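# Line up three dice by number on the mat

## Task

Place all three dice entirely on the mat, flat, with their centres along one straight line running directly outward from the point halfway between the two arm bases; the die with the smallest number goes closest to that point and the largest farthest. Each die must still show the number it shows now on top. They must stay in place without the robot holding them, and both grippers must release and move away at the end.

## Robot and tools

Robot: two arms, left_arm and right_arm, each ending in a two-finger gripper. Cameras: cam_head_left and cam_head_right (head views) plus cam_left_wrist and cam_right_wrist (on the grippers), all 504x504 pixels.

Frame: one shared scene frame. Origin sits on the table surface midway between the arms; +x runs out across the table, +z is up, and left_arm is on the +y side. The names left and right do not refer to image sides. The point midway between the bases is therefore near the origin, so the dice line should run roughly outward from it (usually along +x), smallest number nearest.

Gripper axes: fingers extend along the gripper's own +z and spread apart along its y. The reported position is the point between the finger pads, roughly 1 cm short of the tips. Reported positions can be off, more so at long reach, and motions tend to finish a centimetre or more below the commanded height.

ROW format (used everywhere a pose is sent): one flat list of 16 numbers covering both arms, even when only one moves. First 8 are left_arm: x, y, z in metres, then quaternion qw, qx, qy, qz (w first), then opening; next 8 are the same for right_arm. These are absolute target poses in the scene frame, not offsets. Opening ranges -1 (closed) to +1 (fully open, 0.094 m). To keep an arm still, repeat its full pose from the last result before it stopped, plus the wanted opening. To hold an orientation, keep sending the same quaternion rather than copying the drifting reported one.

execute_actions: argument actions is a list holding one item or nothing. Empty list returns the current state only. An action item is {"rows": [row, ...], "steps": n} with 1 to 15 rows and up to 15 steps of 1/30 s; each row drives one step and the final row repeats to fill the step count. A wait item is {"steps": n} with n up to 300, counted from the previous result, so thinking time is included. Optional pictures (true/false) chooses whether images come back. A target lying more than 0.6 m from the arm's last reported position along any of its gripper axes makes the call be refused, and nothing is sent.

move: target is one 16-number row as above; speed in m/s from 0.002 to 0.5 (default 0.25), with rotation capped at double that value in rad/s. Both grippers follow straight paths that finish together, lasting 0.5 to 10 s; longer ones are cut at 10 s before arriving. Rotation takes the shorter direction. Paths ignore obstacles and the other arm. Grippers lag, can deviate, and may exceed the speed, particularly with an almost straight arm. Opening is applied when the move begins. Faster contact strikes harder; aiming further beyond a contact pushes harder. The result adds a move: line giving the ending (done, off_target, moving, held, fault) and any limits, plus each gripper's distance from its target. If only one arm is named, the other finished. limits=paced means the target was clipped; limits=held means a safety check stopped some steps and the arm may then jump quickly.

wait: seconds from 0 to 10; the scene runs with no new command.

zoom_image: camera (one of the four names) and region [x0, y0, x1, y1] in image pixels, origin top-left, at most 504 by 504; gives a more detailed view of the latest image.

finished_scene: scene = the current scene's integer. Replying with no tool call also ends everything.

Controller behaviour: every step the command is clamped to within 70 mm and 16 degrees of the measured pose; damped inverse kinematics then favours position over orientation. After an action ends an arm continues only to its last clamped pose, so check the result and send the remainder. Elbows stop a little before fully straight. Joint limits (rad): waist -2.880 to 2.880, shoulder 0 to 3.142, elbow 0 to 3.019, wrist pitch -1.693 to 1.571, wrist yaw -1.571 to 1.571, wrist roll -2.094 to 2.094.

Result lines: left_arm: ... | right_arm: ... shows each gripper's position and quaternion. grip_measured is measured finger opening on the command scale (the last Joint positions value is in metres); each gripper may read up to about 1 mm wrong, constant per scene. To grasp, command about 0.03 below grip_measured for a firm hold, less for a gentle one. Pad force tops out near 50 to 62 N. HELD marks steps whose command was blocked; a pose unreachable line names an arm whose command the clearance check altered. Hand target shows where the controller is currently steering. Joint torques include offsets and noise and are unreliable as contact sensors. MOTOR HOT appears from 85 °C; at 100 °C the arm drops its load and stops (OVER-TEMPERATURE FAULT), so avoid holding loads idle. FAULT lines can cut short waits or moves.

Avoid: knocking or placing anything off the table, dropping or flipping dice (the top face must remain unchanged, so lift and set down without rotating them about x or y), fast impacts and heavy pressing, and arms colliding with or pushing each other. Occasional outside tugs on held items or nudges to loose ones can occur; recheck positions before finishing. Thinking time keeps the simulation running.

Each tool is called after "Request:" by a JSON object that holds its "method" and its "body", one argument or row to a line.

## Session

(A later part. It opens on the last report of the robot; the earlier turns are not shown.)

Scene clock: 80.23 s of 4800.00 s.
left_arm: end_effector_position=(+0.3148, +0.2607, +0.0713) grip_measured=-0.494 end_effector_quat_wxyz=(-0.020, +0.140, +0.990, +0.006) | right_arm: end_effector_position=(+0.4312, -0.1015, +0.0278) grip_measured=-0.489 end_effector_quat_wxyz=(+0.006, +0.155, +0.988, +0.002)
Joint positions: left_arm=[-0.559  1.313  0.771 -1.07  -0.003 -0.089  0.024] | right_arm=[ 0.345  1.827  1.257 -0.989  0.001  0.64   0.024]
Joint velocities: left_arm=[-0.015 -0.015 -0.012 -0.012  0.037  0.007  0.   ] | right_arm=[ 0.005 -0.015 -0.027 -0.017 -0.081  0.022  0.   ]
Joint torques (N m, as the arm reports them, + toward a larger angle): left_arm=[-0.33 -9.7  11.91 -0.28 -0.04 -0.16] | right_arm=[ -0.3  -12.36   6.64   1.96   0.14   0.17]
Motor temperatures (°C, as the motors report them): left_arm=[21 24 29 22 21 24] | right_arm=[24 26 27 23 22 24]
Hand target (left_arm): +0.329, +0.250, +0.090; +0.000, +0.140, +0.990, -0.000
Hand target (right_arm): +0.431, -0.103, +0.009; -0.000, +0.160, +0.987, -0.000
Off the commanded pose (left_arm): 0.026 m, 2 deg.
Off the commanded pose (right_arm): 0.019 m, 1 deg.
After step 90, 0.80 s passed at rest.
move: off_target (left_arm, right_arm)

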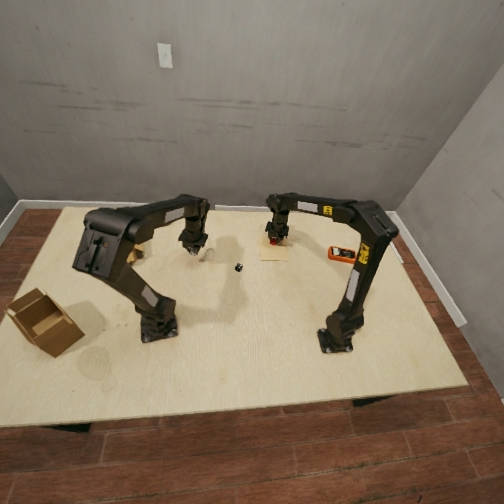

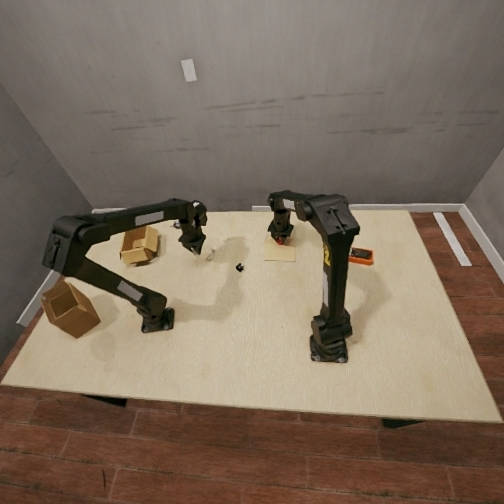

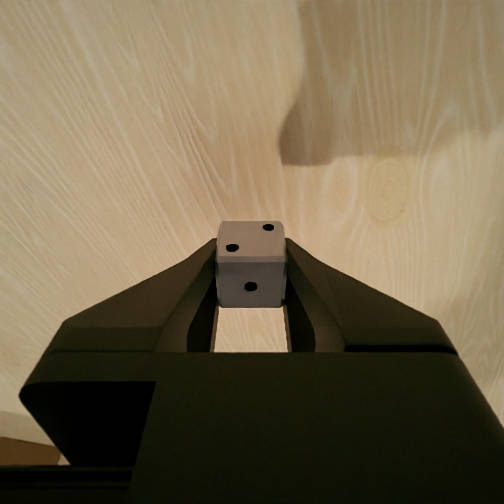

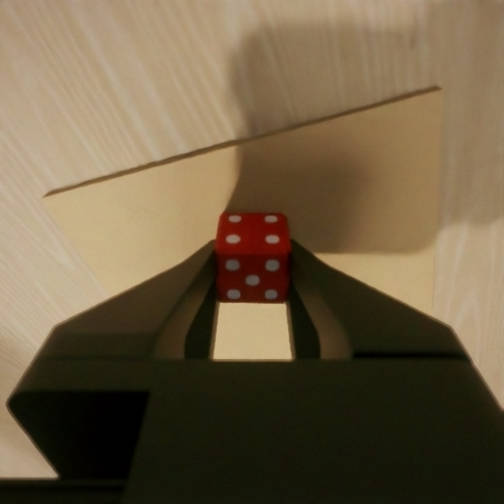

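Request:
{"method": "move", "body": {
  "target": [0.33,0.25,0.09,0,0.14,0.99,0,-0.53,0.431,-0.102,0.024,0,0.16,0.987,0,0.3]
}}

Request:
{"method": "move", "body": {
  "target": [0.33,0.29,0.09,0,0.14,0.99,0,-0.53,0.431,-0.102,0.09,0,0.16,0.987,0,0.6]
}}

Request:
{"method": "move", "body": {
  "target": [0.33,0.32,0.09,0,0.14,0.99,0,-0.53,0.278,0.075,0.09,0,0.26,0.966,0,1]
}}

Scene clock: 87.50 s of 4800.00 s.
left_arm: end_effector_position=(+0.3148, +0.2607, +0.0713) grip_measured=-0.494 end_effector_quat_wxyz=(-0.020, +0.140, +0.990, +0.006) | right_arm: end_effector_position=(+0.4306, -0.1017, +0.0275) grip_measured=+0.298 end_effector_quat_wxyz=(+0.005, +0.155, +0.988, +0.002)
Joint positions: left_arm=[-0.559  1.313  0.771 -1.07  -0.003 -0.089  0.024] | right_arm=[ 0.345  1.826  1.255 -0.989  0.001  0.641  0.061]
Joint velocities: left_arm=[-0.005 -0.024 -0.012 -0.017  0.081  0.007 -0.   ] | right_arm=[ 0.005 -0.024 -0.017 -0.012 -0.022 -0.037  0.001]
Joint torques (N m, as the arm reports them, + toward a larger angle): left_arm=[-0.68 -9.69 11.98 -0.02 -0.08 -0.14] | right_arm=[ -0.17 -14.33   7.77   0.19   0.11   0.18]
Motor temperatures (°C, as the motors report them): left_arm=[21 24 30 22 21 24] | right_arm=[24 26 26 23 22 24]
Hand target (left_arm): +0.329, +0.250, +0.090; +0.000, +0.140, +0.990, -0.000
Hand target (right_arm): +0.431, -0.102, +0.024; +0.000, +0.160, +0.987, -0.000
Off the commanded pose (left_arm): 0.026 m, 2 deg.
Off the commanded pose (right_arm): 0.004 m, 1 deg.
After step 90, 3.57 s passed at rest.
move: off_target (left_arm)

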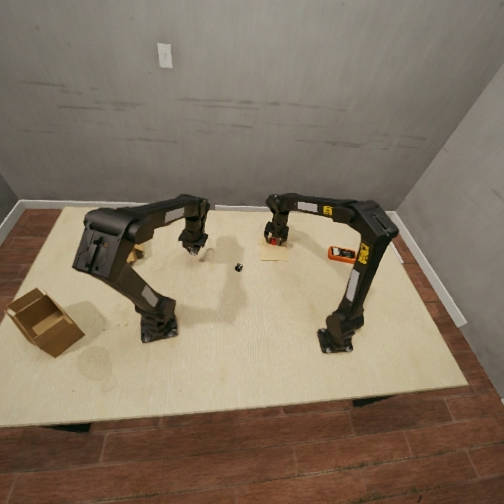

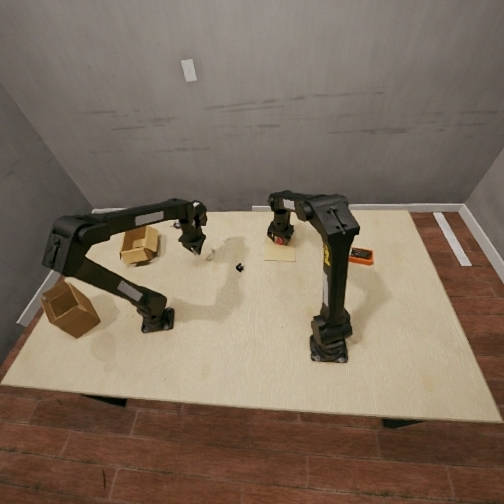

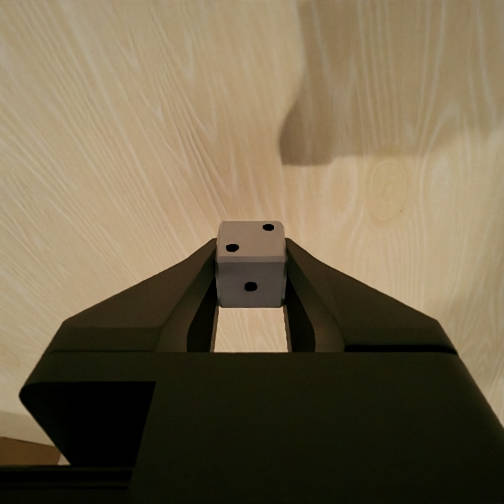

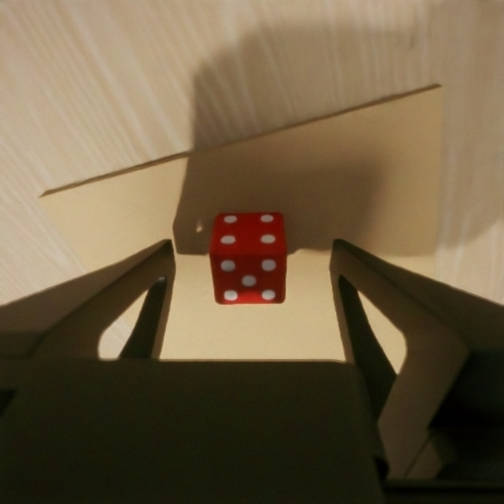

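Scene clock: 88.40 s of 4800.00 s.
left_arm: end_effector_position=(+0.3252, +0.2894, +0.0809) grip_measured=-0.494 end_effector_quat_wxyz=(-0.006, +0.137, +0.991, +0.002) | right_arm: end_effector_position=(+0.4195, -0.1055, +0.0747) grip_measured=+0.598 end_effector_quat_wxyz=(-0.011, +0.156, +0.988, -0.006)
Joint positions: left_arm=[-0.46   1.279  0.771 -1.074 -0.003  0.004  0.024] | right_arm=[ 0.345  1.759  1.3   -1.138  0.001  0.642  0.075]
Joint velocities: left_arm=[-0.005 -0.015 -0.002 -0.002  0.007 -0.022  0.   ] | right_arm=[-0.005 -0.005 -0.007 -0.007  0.022  0.037  0.   ]
Joint torques (N m, as the arm reports them, + toward a larger angle): left_arm=[ 1.56 -9.19  9.43 -0.02 -0.02  0.07] | right_arm=[  0.04 -15.13  10.15  -0.26   0.12   0.08]
Motor temperatures (°C, as the motors report them): left_arm=[21 24 29 22 21 24] | right_arm=[24 26 26 23 22 24]
Hand target (left_arm): +0.330, +0.289, +0.090; +0.001, +0.140, +0.990, -0.000
Hand target (right_arm): +0.430, -0.102, +0.090; +0.000, +0.160, +0.987, +0.000
Off the commanded pose (left_arm): 0.010 m, 1 deg.
Off the commanded pose (right_arm): 0.019 m, 2 deg.
move: off_target (right_arm)

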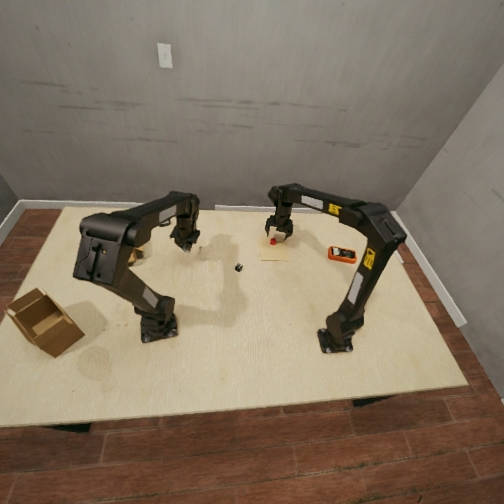

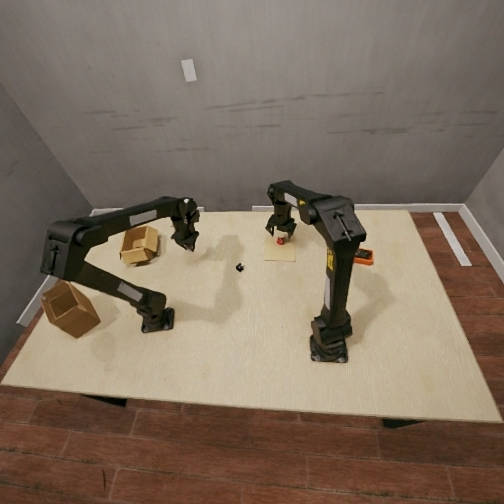

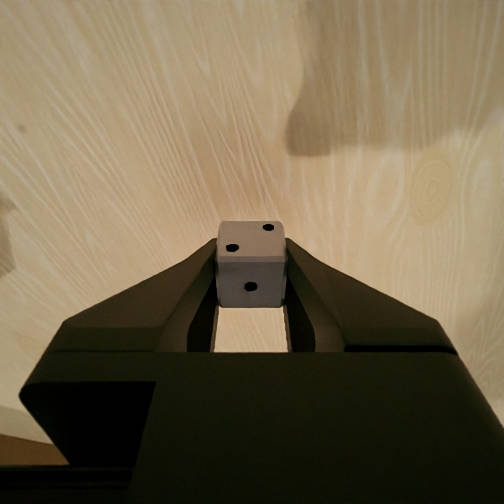

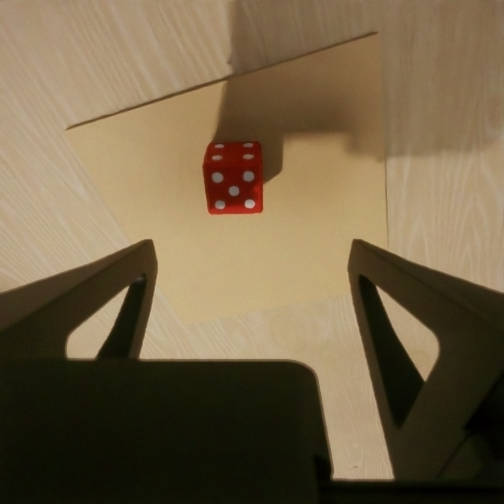

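Scene clock: 89.97 s of 4800.00 s.
left_arm: end_effector_position=(+0.3314, +0.3165, +0.0848) grip_measured=-0.494 end_effector_quat_wxyz=(-0.001, +0.140, +0.990, +0.002) | right_arm: end_effector_position=(+0.2698, +0.0727, +0.0794) grip_measured=+1.000 end_effector_quat_wxyz=(-0.010, +0.251, +0.968, -0.012)
Joint positions: left_arm=[-0.37   1.266  0.771 -1.077 -0.003  0.1    0.024] | right_arm=[ 0.828  1.685  1.213 -1.129 -0.005  1.32   0.094]
Joint velocities: left_arm=[-0.015 -0.005  0.002 -0.007  0.037 -0.022 -0.001] | right_arm=[-0.005 -0.005  0.007  0.002  0.051  0.095  0.   ]
Joint torques (N m, as the arm reports them, + toward a larger angle): left_arm=[ 1.64 -9.77  8.19  0.   -0.04  0.07] | right_arm=[ -0.75 -14.17   8.22   0.96   0.3    0.13]
Motor temperatures (°C, as the motors report them): left_arm=[21 24 29 22 21 24] | right_arm=[24 26 26 23 22 24]
Hand target (left_arm): +0.330, +0.319, +0.090; +0.001, +0.140, +0.990, -0.000
Hand target (right_arm): +0.279, +0.076, +0.090; +0.001, +0.260, +0.966, +0.004
Off the commanded pose (left_arm): 0.006 m, 0 deg.
Off the commanded pose (right_arm): 0.014 m, 2 deg.
move: off_target (right_arm)

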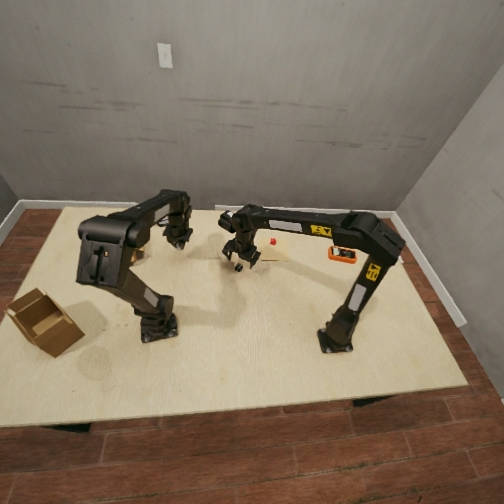

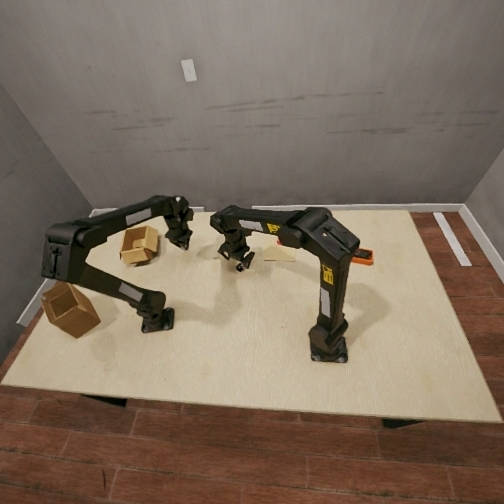

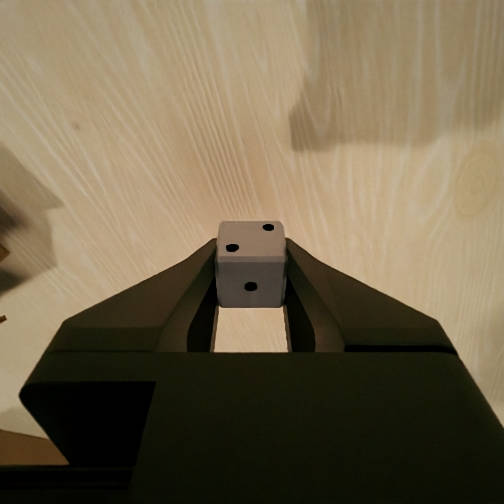

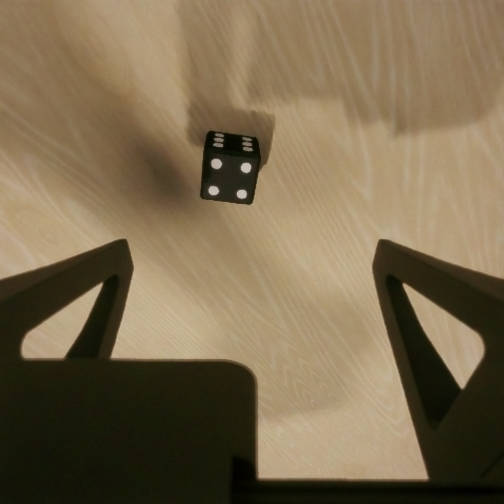

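Request:
{"method": "move", "body": {
  "target": [0.33,0.32,0.09,0,0.14,0.99,0,-0.53,0.288,0.077,0.016,0,0.31,0.951,0,1],
  "speed": 0.12
}}

Scene clock: 98.40 s of 4800.00 s.
left_arm: end_effector_position=(+0.3314, +0.3165, +0.0848) grip_measured=-0.494 end_effector_quat_wxyz=(-0.001, +0.140, +0.990, +0.002) | right_arm: end_effector_position=(+0.2824, +0.0776, +0.0218) grip_measured=+1.000 end_effector_quat_wxyz=(-0.003, +0.302, +0.953, -0.002)
Joint positions: left_arm=[-0.37   1.266  0.771 -1.077 -0.003  0.101  0.024] | right_arm=[ 0.817  1.777  1.165 -0.964 -0.003  1.414  0.094]
Joint velocities: left_arm=[-0.005 -0.015 -0.007 -0.007  0.066  0.022  0.   ] | right_arm=[ 0.005 -0.005  0.002  0.002 -0.051 -0.007  0.   ]
Joint torques (N m, as the arm reports them, + toward a larger angle): left_arm=[ 0.94 -9.44  8.39 -0.04 -0.01  0.05] | right_arm=[ -0.16 -12.48   7.08   1.42   0.33   0.12]
Motor temperatures (°C, as the motors report them): left_arm=[21 24 28 22 21 24] | right_arm=[24 26 26 23 22 24]
Hand target (left_arm): +0.330, +0.320, +0.090; +0.000, +0.140, +0.990, +0.000
Hand target (right_arm): +0.288, +0.077, +0.016; -0.000, +0.310, +0.951, -0.000
Off the commanded pose (left_arm): 0.006 m, 0 deg.
Off the commanded pose (right_arm): 0.008 m, 1 deg.
After step 90, 4.50 s passed at rest.
move: done

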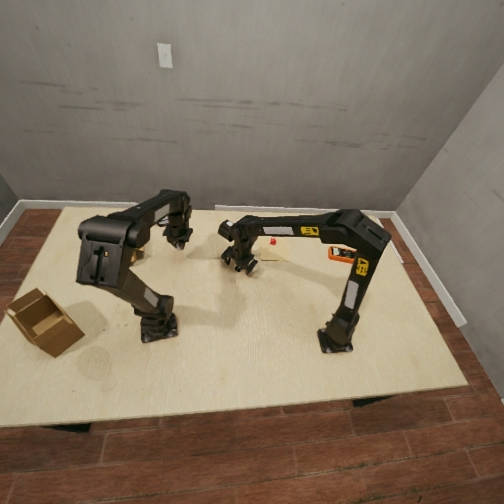

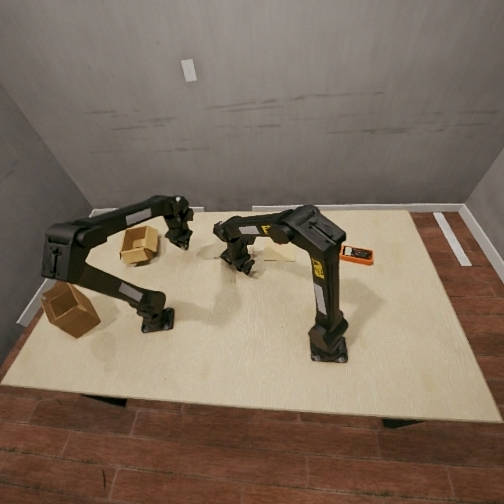

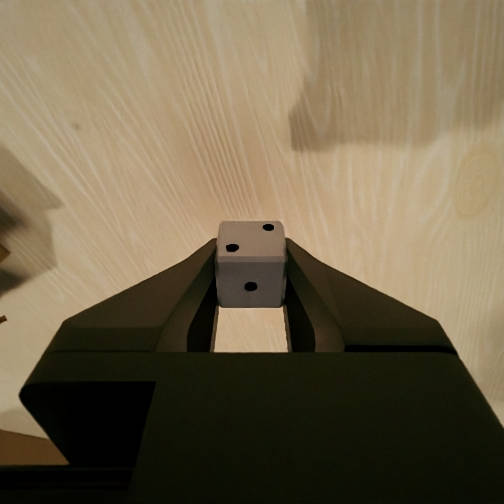

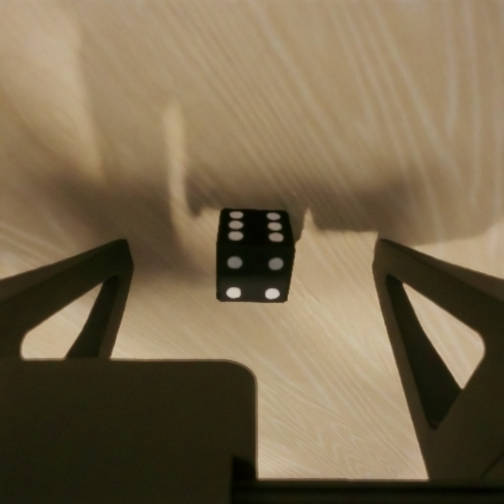

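Request:
{"method": "move", "body": {
  "target": [0.33,0.32,0.09,0,0.14,0.99,0,-0.53,0.286,0.077,0.016,0,0.31,0.951,0,-0.53]
}}

Request:
{"method": "move", "body": {
  "target": [0.33,0.32,0.09,0,0.14,0.99,0,-0.53,0.30,0.06,0.08,0,0.25,0.968,0,-0.53]
}}

Request:
{"method": "move", "body": {
  "target": [0.33,0.32,0.09,0,0.16,0.987,0,-0.53,0.396,-0.088,0.07,0,0.16,0.987,0,-0.53]
}}

Request:
{"method": "move", "body": {
  "target": [0.33,0.32,0.09,0,0.16,0.987,0,-0.53,0.393,-0.089,0.015,0,0.16,0.987,0,-0.53],
  "speed": 0.06
}}

Scene clock: 104.77 s of 4800.00 s.
left_arm: end_effector_position=(+0.3314, +0.3165, +0.0848) grip_measured=-0.494 end_effector_quat_wxyz=(-0.001, +0.141, +0.990, +0.002) | right_arm: end_effector_position=(+0.2828, +0.0780, +0.0217) grip_measured=-0.492 end_effector_quat_wxyz=(-0.002, +0.304, +0.953, -0.001)
Joint positions: left_arm=[-0.37   1.266  0.771 -1.077 -0.003  0.102  0.024] | right_arm=[ 0.817  1.777  1.165 -0.962 -0.003  1.418  0.024]
Joint velocities: left_arm=[-0.005  0.005 -0.002  0.002  0.007 -0.022  0.   ] | right_arm=[ 0.005  0.005  0.002 -0.002 -0.022  0.007  0.   ]
Joint torques (N m, as the arm reports them, + toward a larger angle): left_arm=[ 1.96 -8.82  8.25 -0.09 -0.08  0.14] | right_arm=[ -0.52 -12.65   6.73   1.3    0.31   0.08]
Motor temperatures (°C, as the motors report them): left_arm=[21 24 28 22 21 24] | right_arm=[24 26 26 23 22 24]
Hand target (left_arm): +0.330, +0.320, +0.090; +0.000, +0.140, +0.990, +0.000
Hand target (right_arm): +0.286, +0.077, +0.016; -0.000, +0.310, +0.951, -0.000
Off the commanded pose (left_arm): 0.006 m, 0 deg.
Off the commanded pose (right_arm): 0.007 m, 1 deg.
After step 90, 2.67 s passed at rest.
move: done

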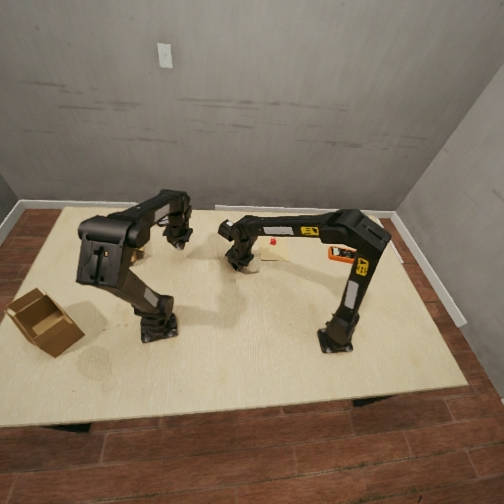

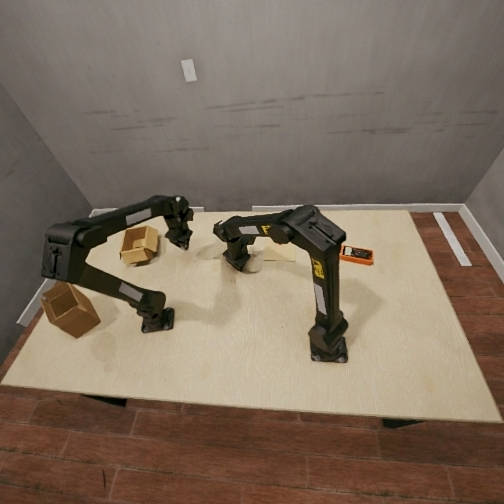

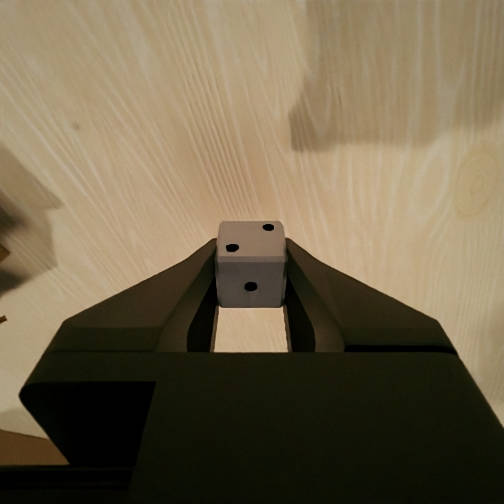

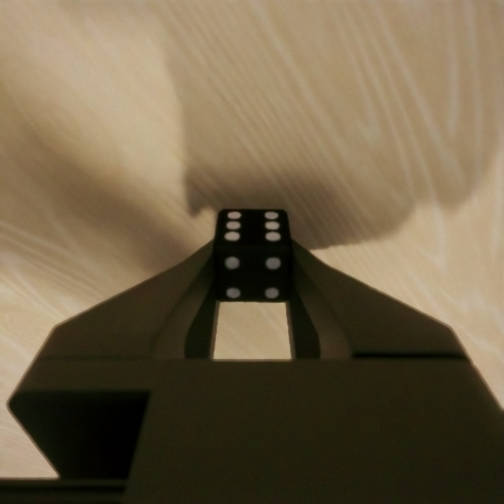

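Scene clock: 105.67 s of 4800.00 s.
left_arm: end_effector_position=(+0.3314, +0.3165, +0.0848) grip_measured=-0.494 end_effector_quat_wxyz=(-0.001, +0.141, +0.990, +0.002) | right_arm: end_effector_position=(+0.2892, +0.0520, +0.0647) grip_measured=-0.492 end_effector_quat_wxyz=(-0.007, +0.254, +0.967, -0.012)
Joint positions: left_arm=[-0.37   1.266  0.771 -1.077 -0.003  0.102  0.024] | right_arm=[ 0.769  1.7    1.189 -1.088  0.     1.266  0.024]
Joint velocities: left_arm=[-0.005 -0.015 -0.012 -0.017  0.066  0.051 -0.   ] | right_arm=[ 0.005 -0.024  0.007  0.017 -0.007 -0.007 -0.   ]
Joint torques (N m, as the arm reports them, + toward a larger angle): left_arm=[ 1.45 -8.97  8.27  0.11 -0.02  0.04] | right_arm=[ -0.51 -14.24  10.05  -0.29   0.19  -0.07]
Motor temperatures (°C, as the motors report them): left_arm=[21 24 28 22 21 24] | right_arm=[24 26 26 23 22 24]
Hand target (left_arm): +0.330, +0.320, +0.090; +0.000, +0.140, +0.990, +0.000
Hand target (right_arm): +0.299, +0.059, +0.080; +0.000, +0.250, +0.968, -0.000
Off the commanded pose (left_arm): 0.006 m, 0 deg.
Off the commanded pose (right_arm): 0.020 m, 2 deg.
move: off_target (right_arm)

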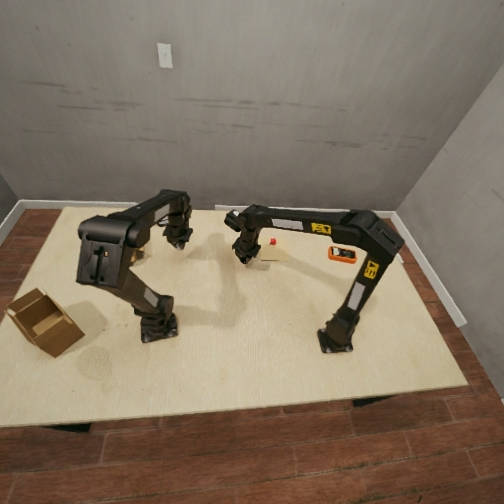

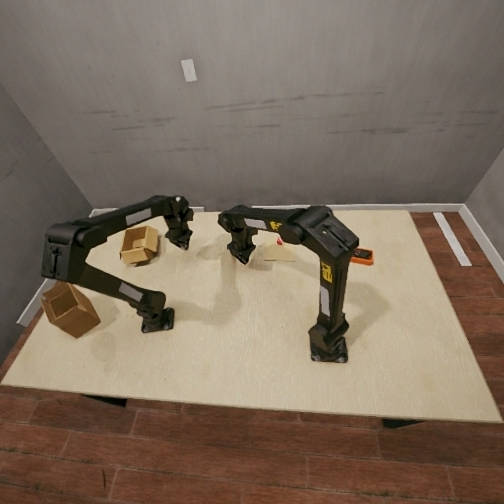

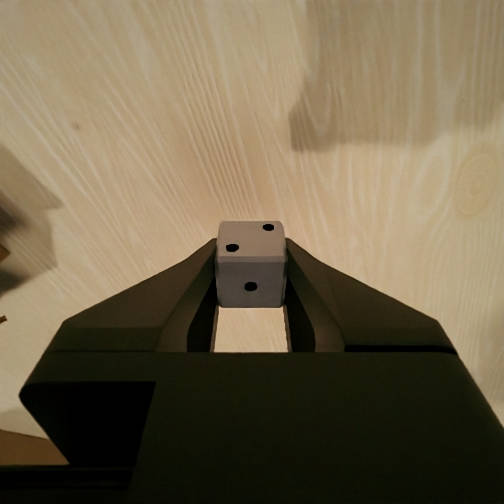

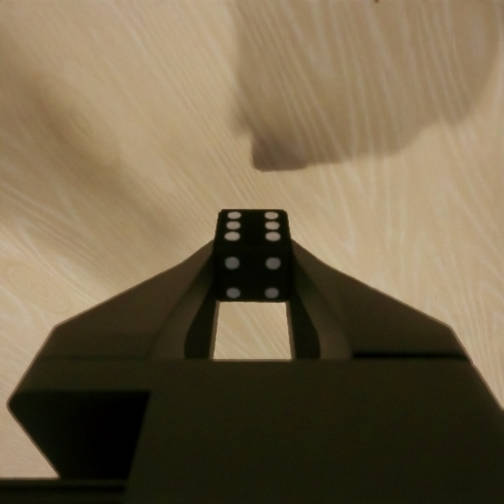

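Scene clock: 107.03 s of 4800.00 s.
left_arm: end_effector_position=(+0.3314, +0.3165, +0.0848) grip_measured=-0.494 end_effector_quat_wxyz=(-0.001, +0.160, +0.987, +0.002) | right_arm: end_effector_position=(+0.3772, -0.1000, +0.0599) grip_measured=-0.492 end_effector_quat_wxyz=(-0.017, +0.169, +0.985, -0.014)
Joint positions: left_arm=[-0.37   1.266  0.771 -1.077 -0.003  0.142  0.024] | right_arm=[ 0.388  1.7    1.174 -1.088  0.007  0.712  0.024]
Joint velocities: left_arm=[ 0.005  0.005 -0.002 -0.002 -0.007 -0.066 -0.001] | right_arm=[-0.005  0.005 -0.002  0.017  0.007 -0.037 -0.001]
Joint torques (N m, as the arm reports them, + toward a larger angle): left_arm=[ 1.73 -9.34  8.29 -0.04  0.02  0.06] | right_arm=[  0.85 -12.74  10.82   0.52   0.06  -0.01]
Motor temperatures (°C, as the motors report them): left_arm=[21 24 28 22 21 24] | right_arm=[24 26 26 23 22 24]
Hand target (left_arm): +0.330, +0.320, +0.090; +0.000, +0.160, +0.987, +0.000
Hand target (right_arm): +0.394, -0.089, +0.071; -0.001, +0.160, +0.987, -0.003
Off the commanded pose (left_arm): 0.006 m, 0 deg.
Off the commanded pose (right_arm): 0.024 m, 3 deg.
move: off_target (right_arm)

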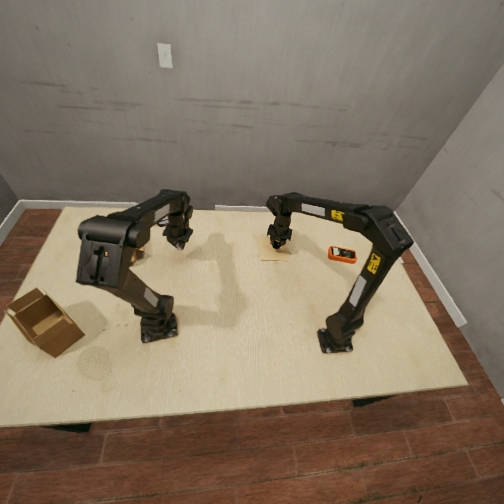

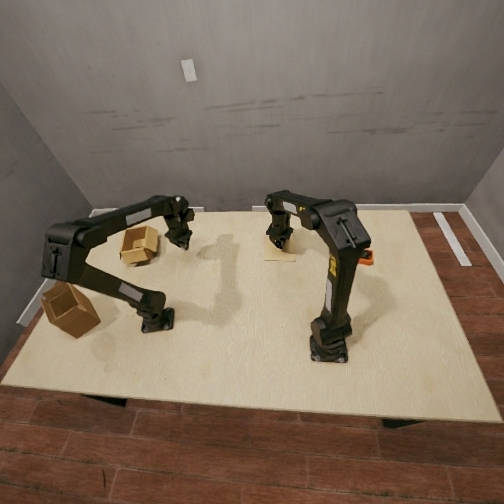

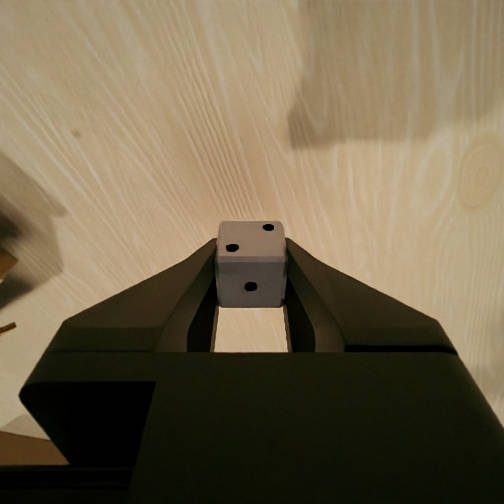

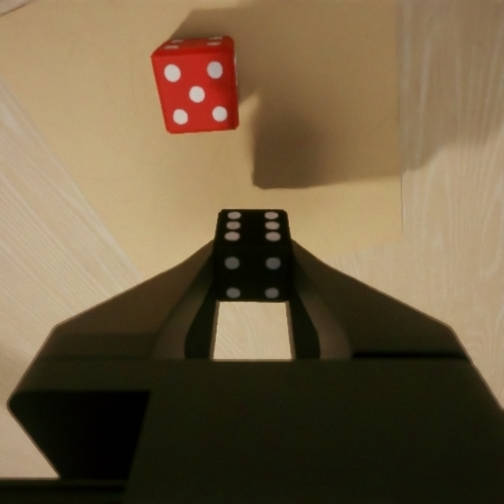

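Scene clock: 108.20 s of 4800.00 s.
left_arm: end_effector_position=(+0.3314, +0.3165, +0.0848) grip_measured=-0.494 end_effector_quat_wxyz=(-0.001, +0.160, +0.987, +0.002) | right_arm: end_effector_position=(+0.3929, -0.0931, +0.0253) grip_measured=-0.492 end_effector_quat_wxyz=(+0.003, +0.168, +0.986, +0.000)
Joint positions: left_arm=[-0.37   1.266  0.771 -1.077 -0.003  0.142  0.024] | right_arm=[ 0.388  1.761  1.152 -0.957  0.003  0.71   0.024]
Joint velocities: left_arm=[-0.005  0.015 -0.002 -0.007  0.066 -0.066  0.001] | right_arm=[-0.005 -0.005  0.002 -0.007 -0.007 -0.007 -0.   ]
Joint torques (N m, as the arm reports them, + toward a larger angle): left_arm=[ 1.4  -9.09  8.28  0.06 -0.03  0.01] | right_arm=[  0.26 -11.91   7.04   1.41   0.07  -0.03]
Motor temperatures (°C, as the motors report them): left_arm=[21 24 28 22 21 24] | right_arm=[24 26 26 23 22 24]
Hand target (left_arm): +0.330, +0.320, +0.090; +0.000, +0.160, +0.987, +0.000
Hand target (right_arm): +0.393, -0.089, +0.015; -0.000, +0.160, +0.987, +0.000
Off the commanded pose (left_arm): 0.006 m, 0 deg.
Off the commanded pose (right_arm): 0.011 m, 1 deg.
move: off_target (right_arm)

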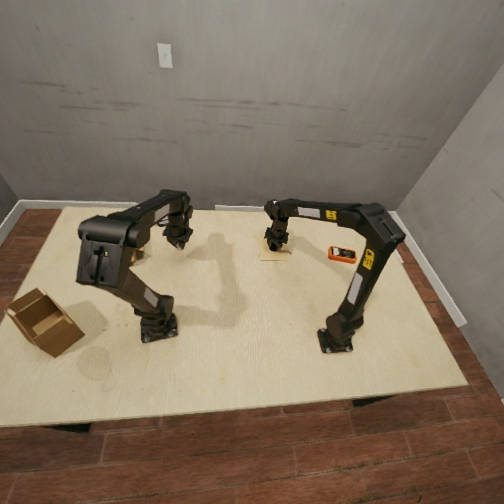

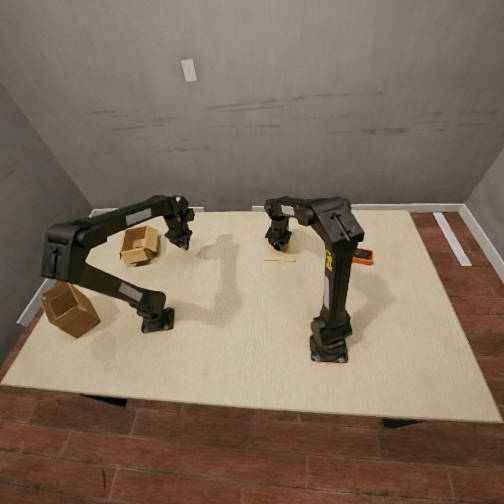

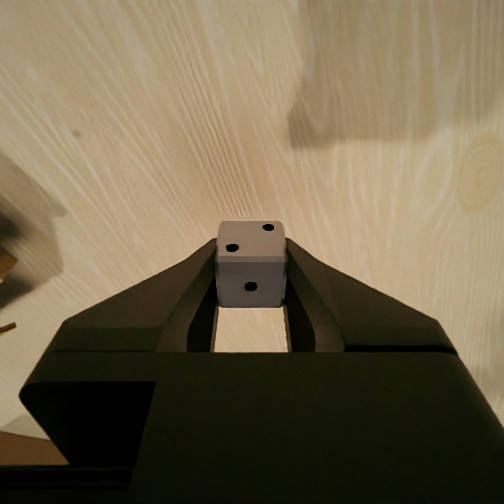

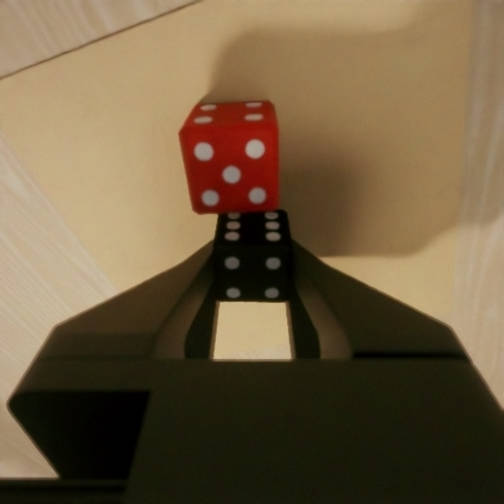

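Request:
{"method": "move", "body": {
  "target": [0.33,0.32,0.09,0,0.16,0.987,0,-0.53,0.393,-0.082,0.024,0,0.15,0.989,0,-0.53],
  "speed": 0.03
}}

Scene clock: 112.40 s of 4800.00 s.
left_arm: end_effector_position=(+0.3314, +0.3165, +0.0848) grip_measured=-0.494 end_effector_quat_wxyz=(-0.001, +0.161, +0.987, +0.002) | right_arm: end_effector_position=(+0.3910, -0.0882, +0.0253) grip_measured=-0.492 end_effector_quat_wxyz=(+0.003, +0.159, +0.987, +0.000)
Joint positions: left_arm=[-0.37   1.266  0.771 -1.077 -0.003  0.142  0.024] | right_arm=[ 0.399  1.761  1.152 -0.957  0.003  0.703  0.024]
Joint velocities: left_arm=[ 0.005 -0.005  0.017 -0.017  0.022 -0.022  0.001] | right_arm=[-0.015 -0.005 -0.017  0.002 -0.007  0.051  0.   ]
Joint torques (N m, as the arm reports them, + toward a larger angle): left_arm=[ 1.7  -9.46  8.24  0.07 -0.09  0.02] | right_arm=[  0.03 -12.97   8.16   0.17   0.07  -0.05]
Motor temperatures (°C, as the motors report them): left_arm=[21 24 28 22 21 24] | right_arm=[24 26 26 23 22 24]
Hand target (left_arm): +0.330, +0.320, +0.090; +0.000, +0.160, +0.987, +0.000
Hand target (right_arm): +0.393, -0.082, +0.024; +0.000, +0.150, +0.989, +0.000
Off the commanded pose (left_arm): 0.006 m, 0 deg.
Off the commanded pose (right_arm): 0.007 m, 1 deg.
After step 90, 0.30 s passed at rest.
move: done

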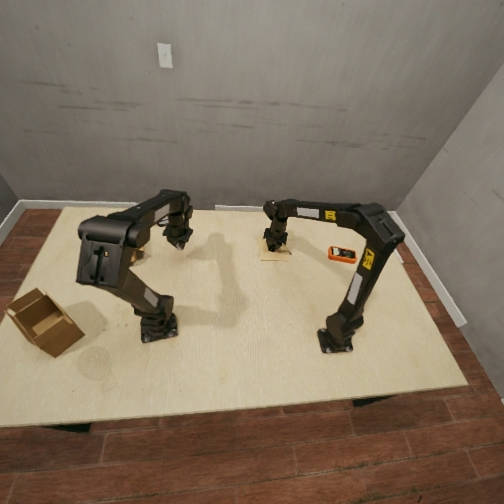

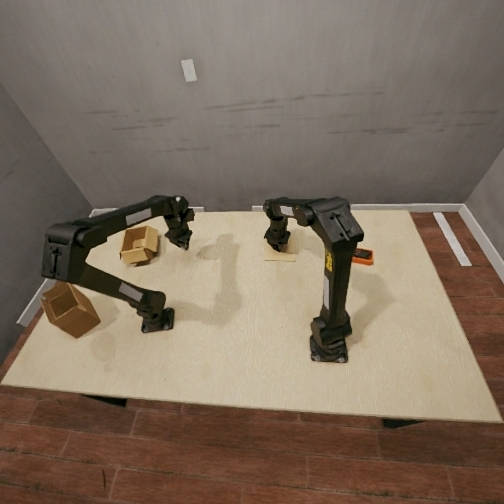

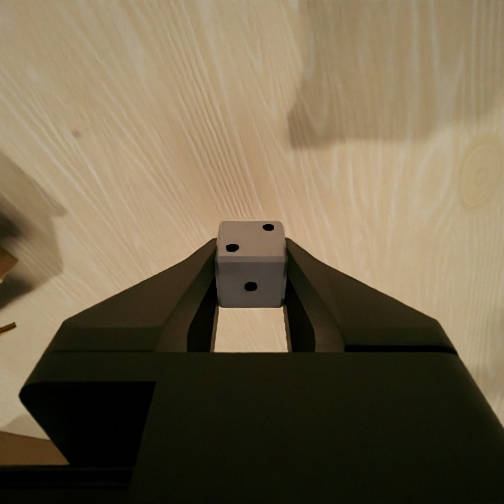

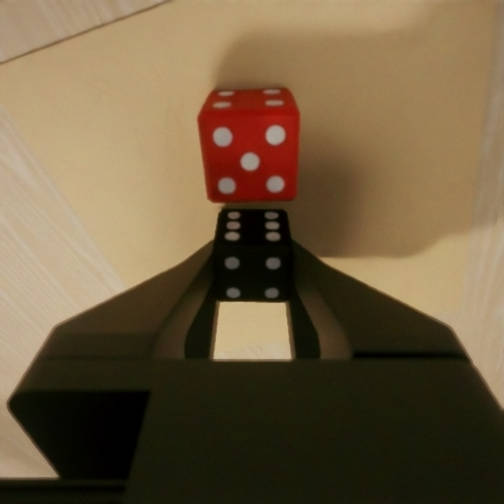

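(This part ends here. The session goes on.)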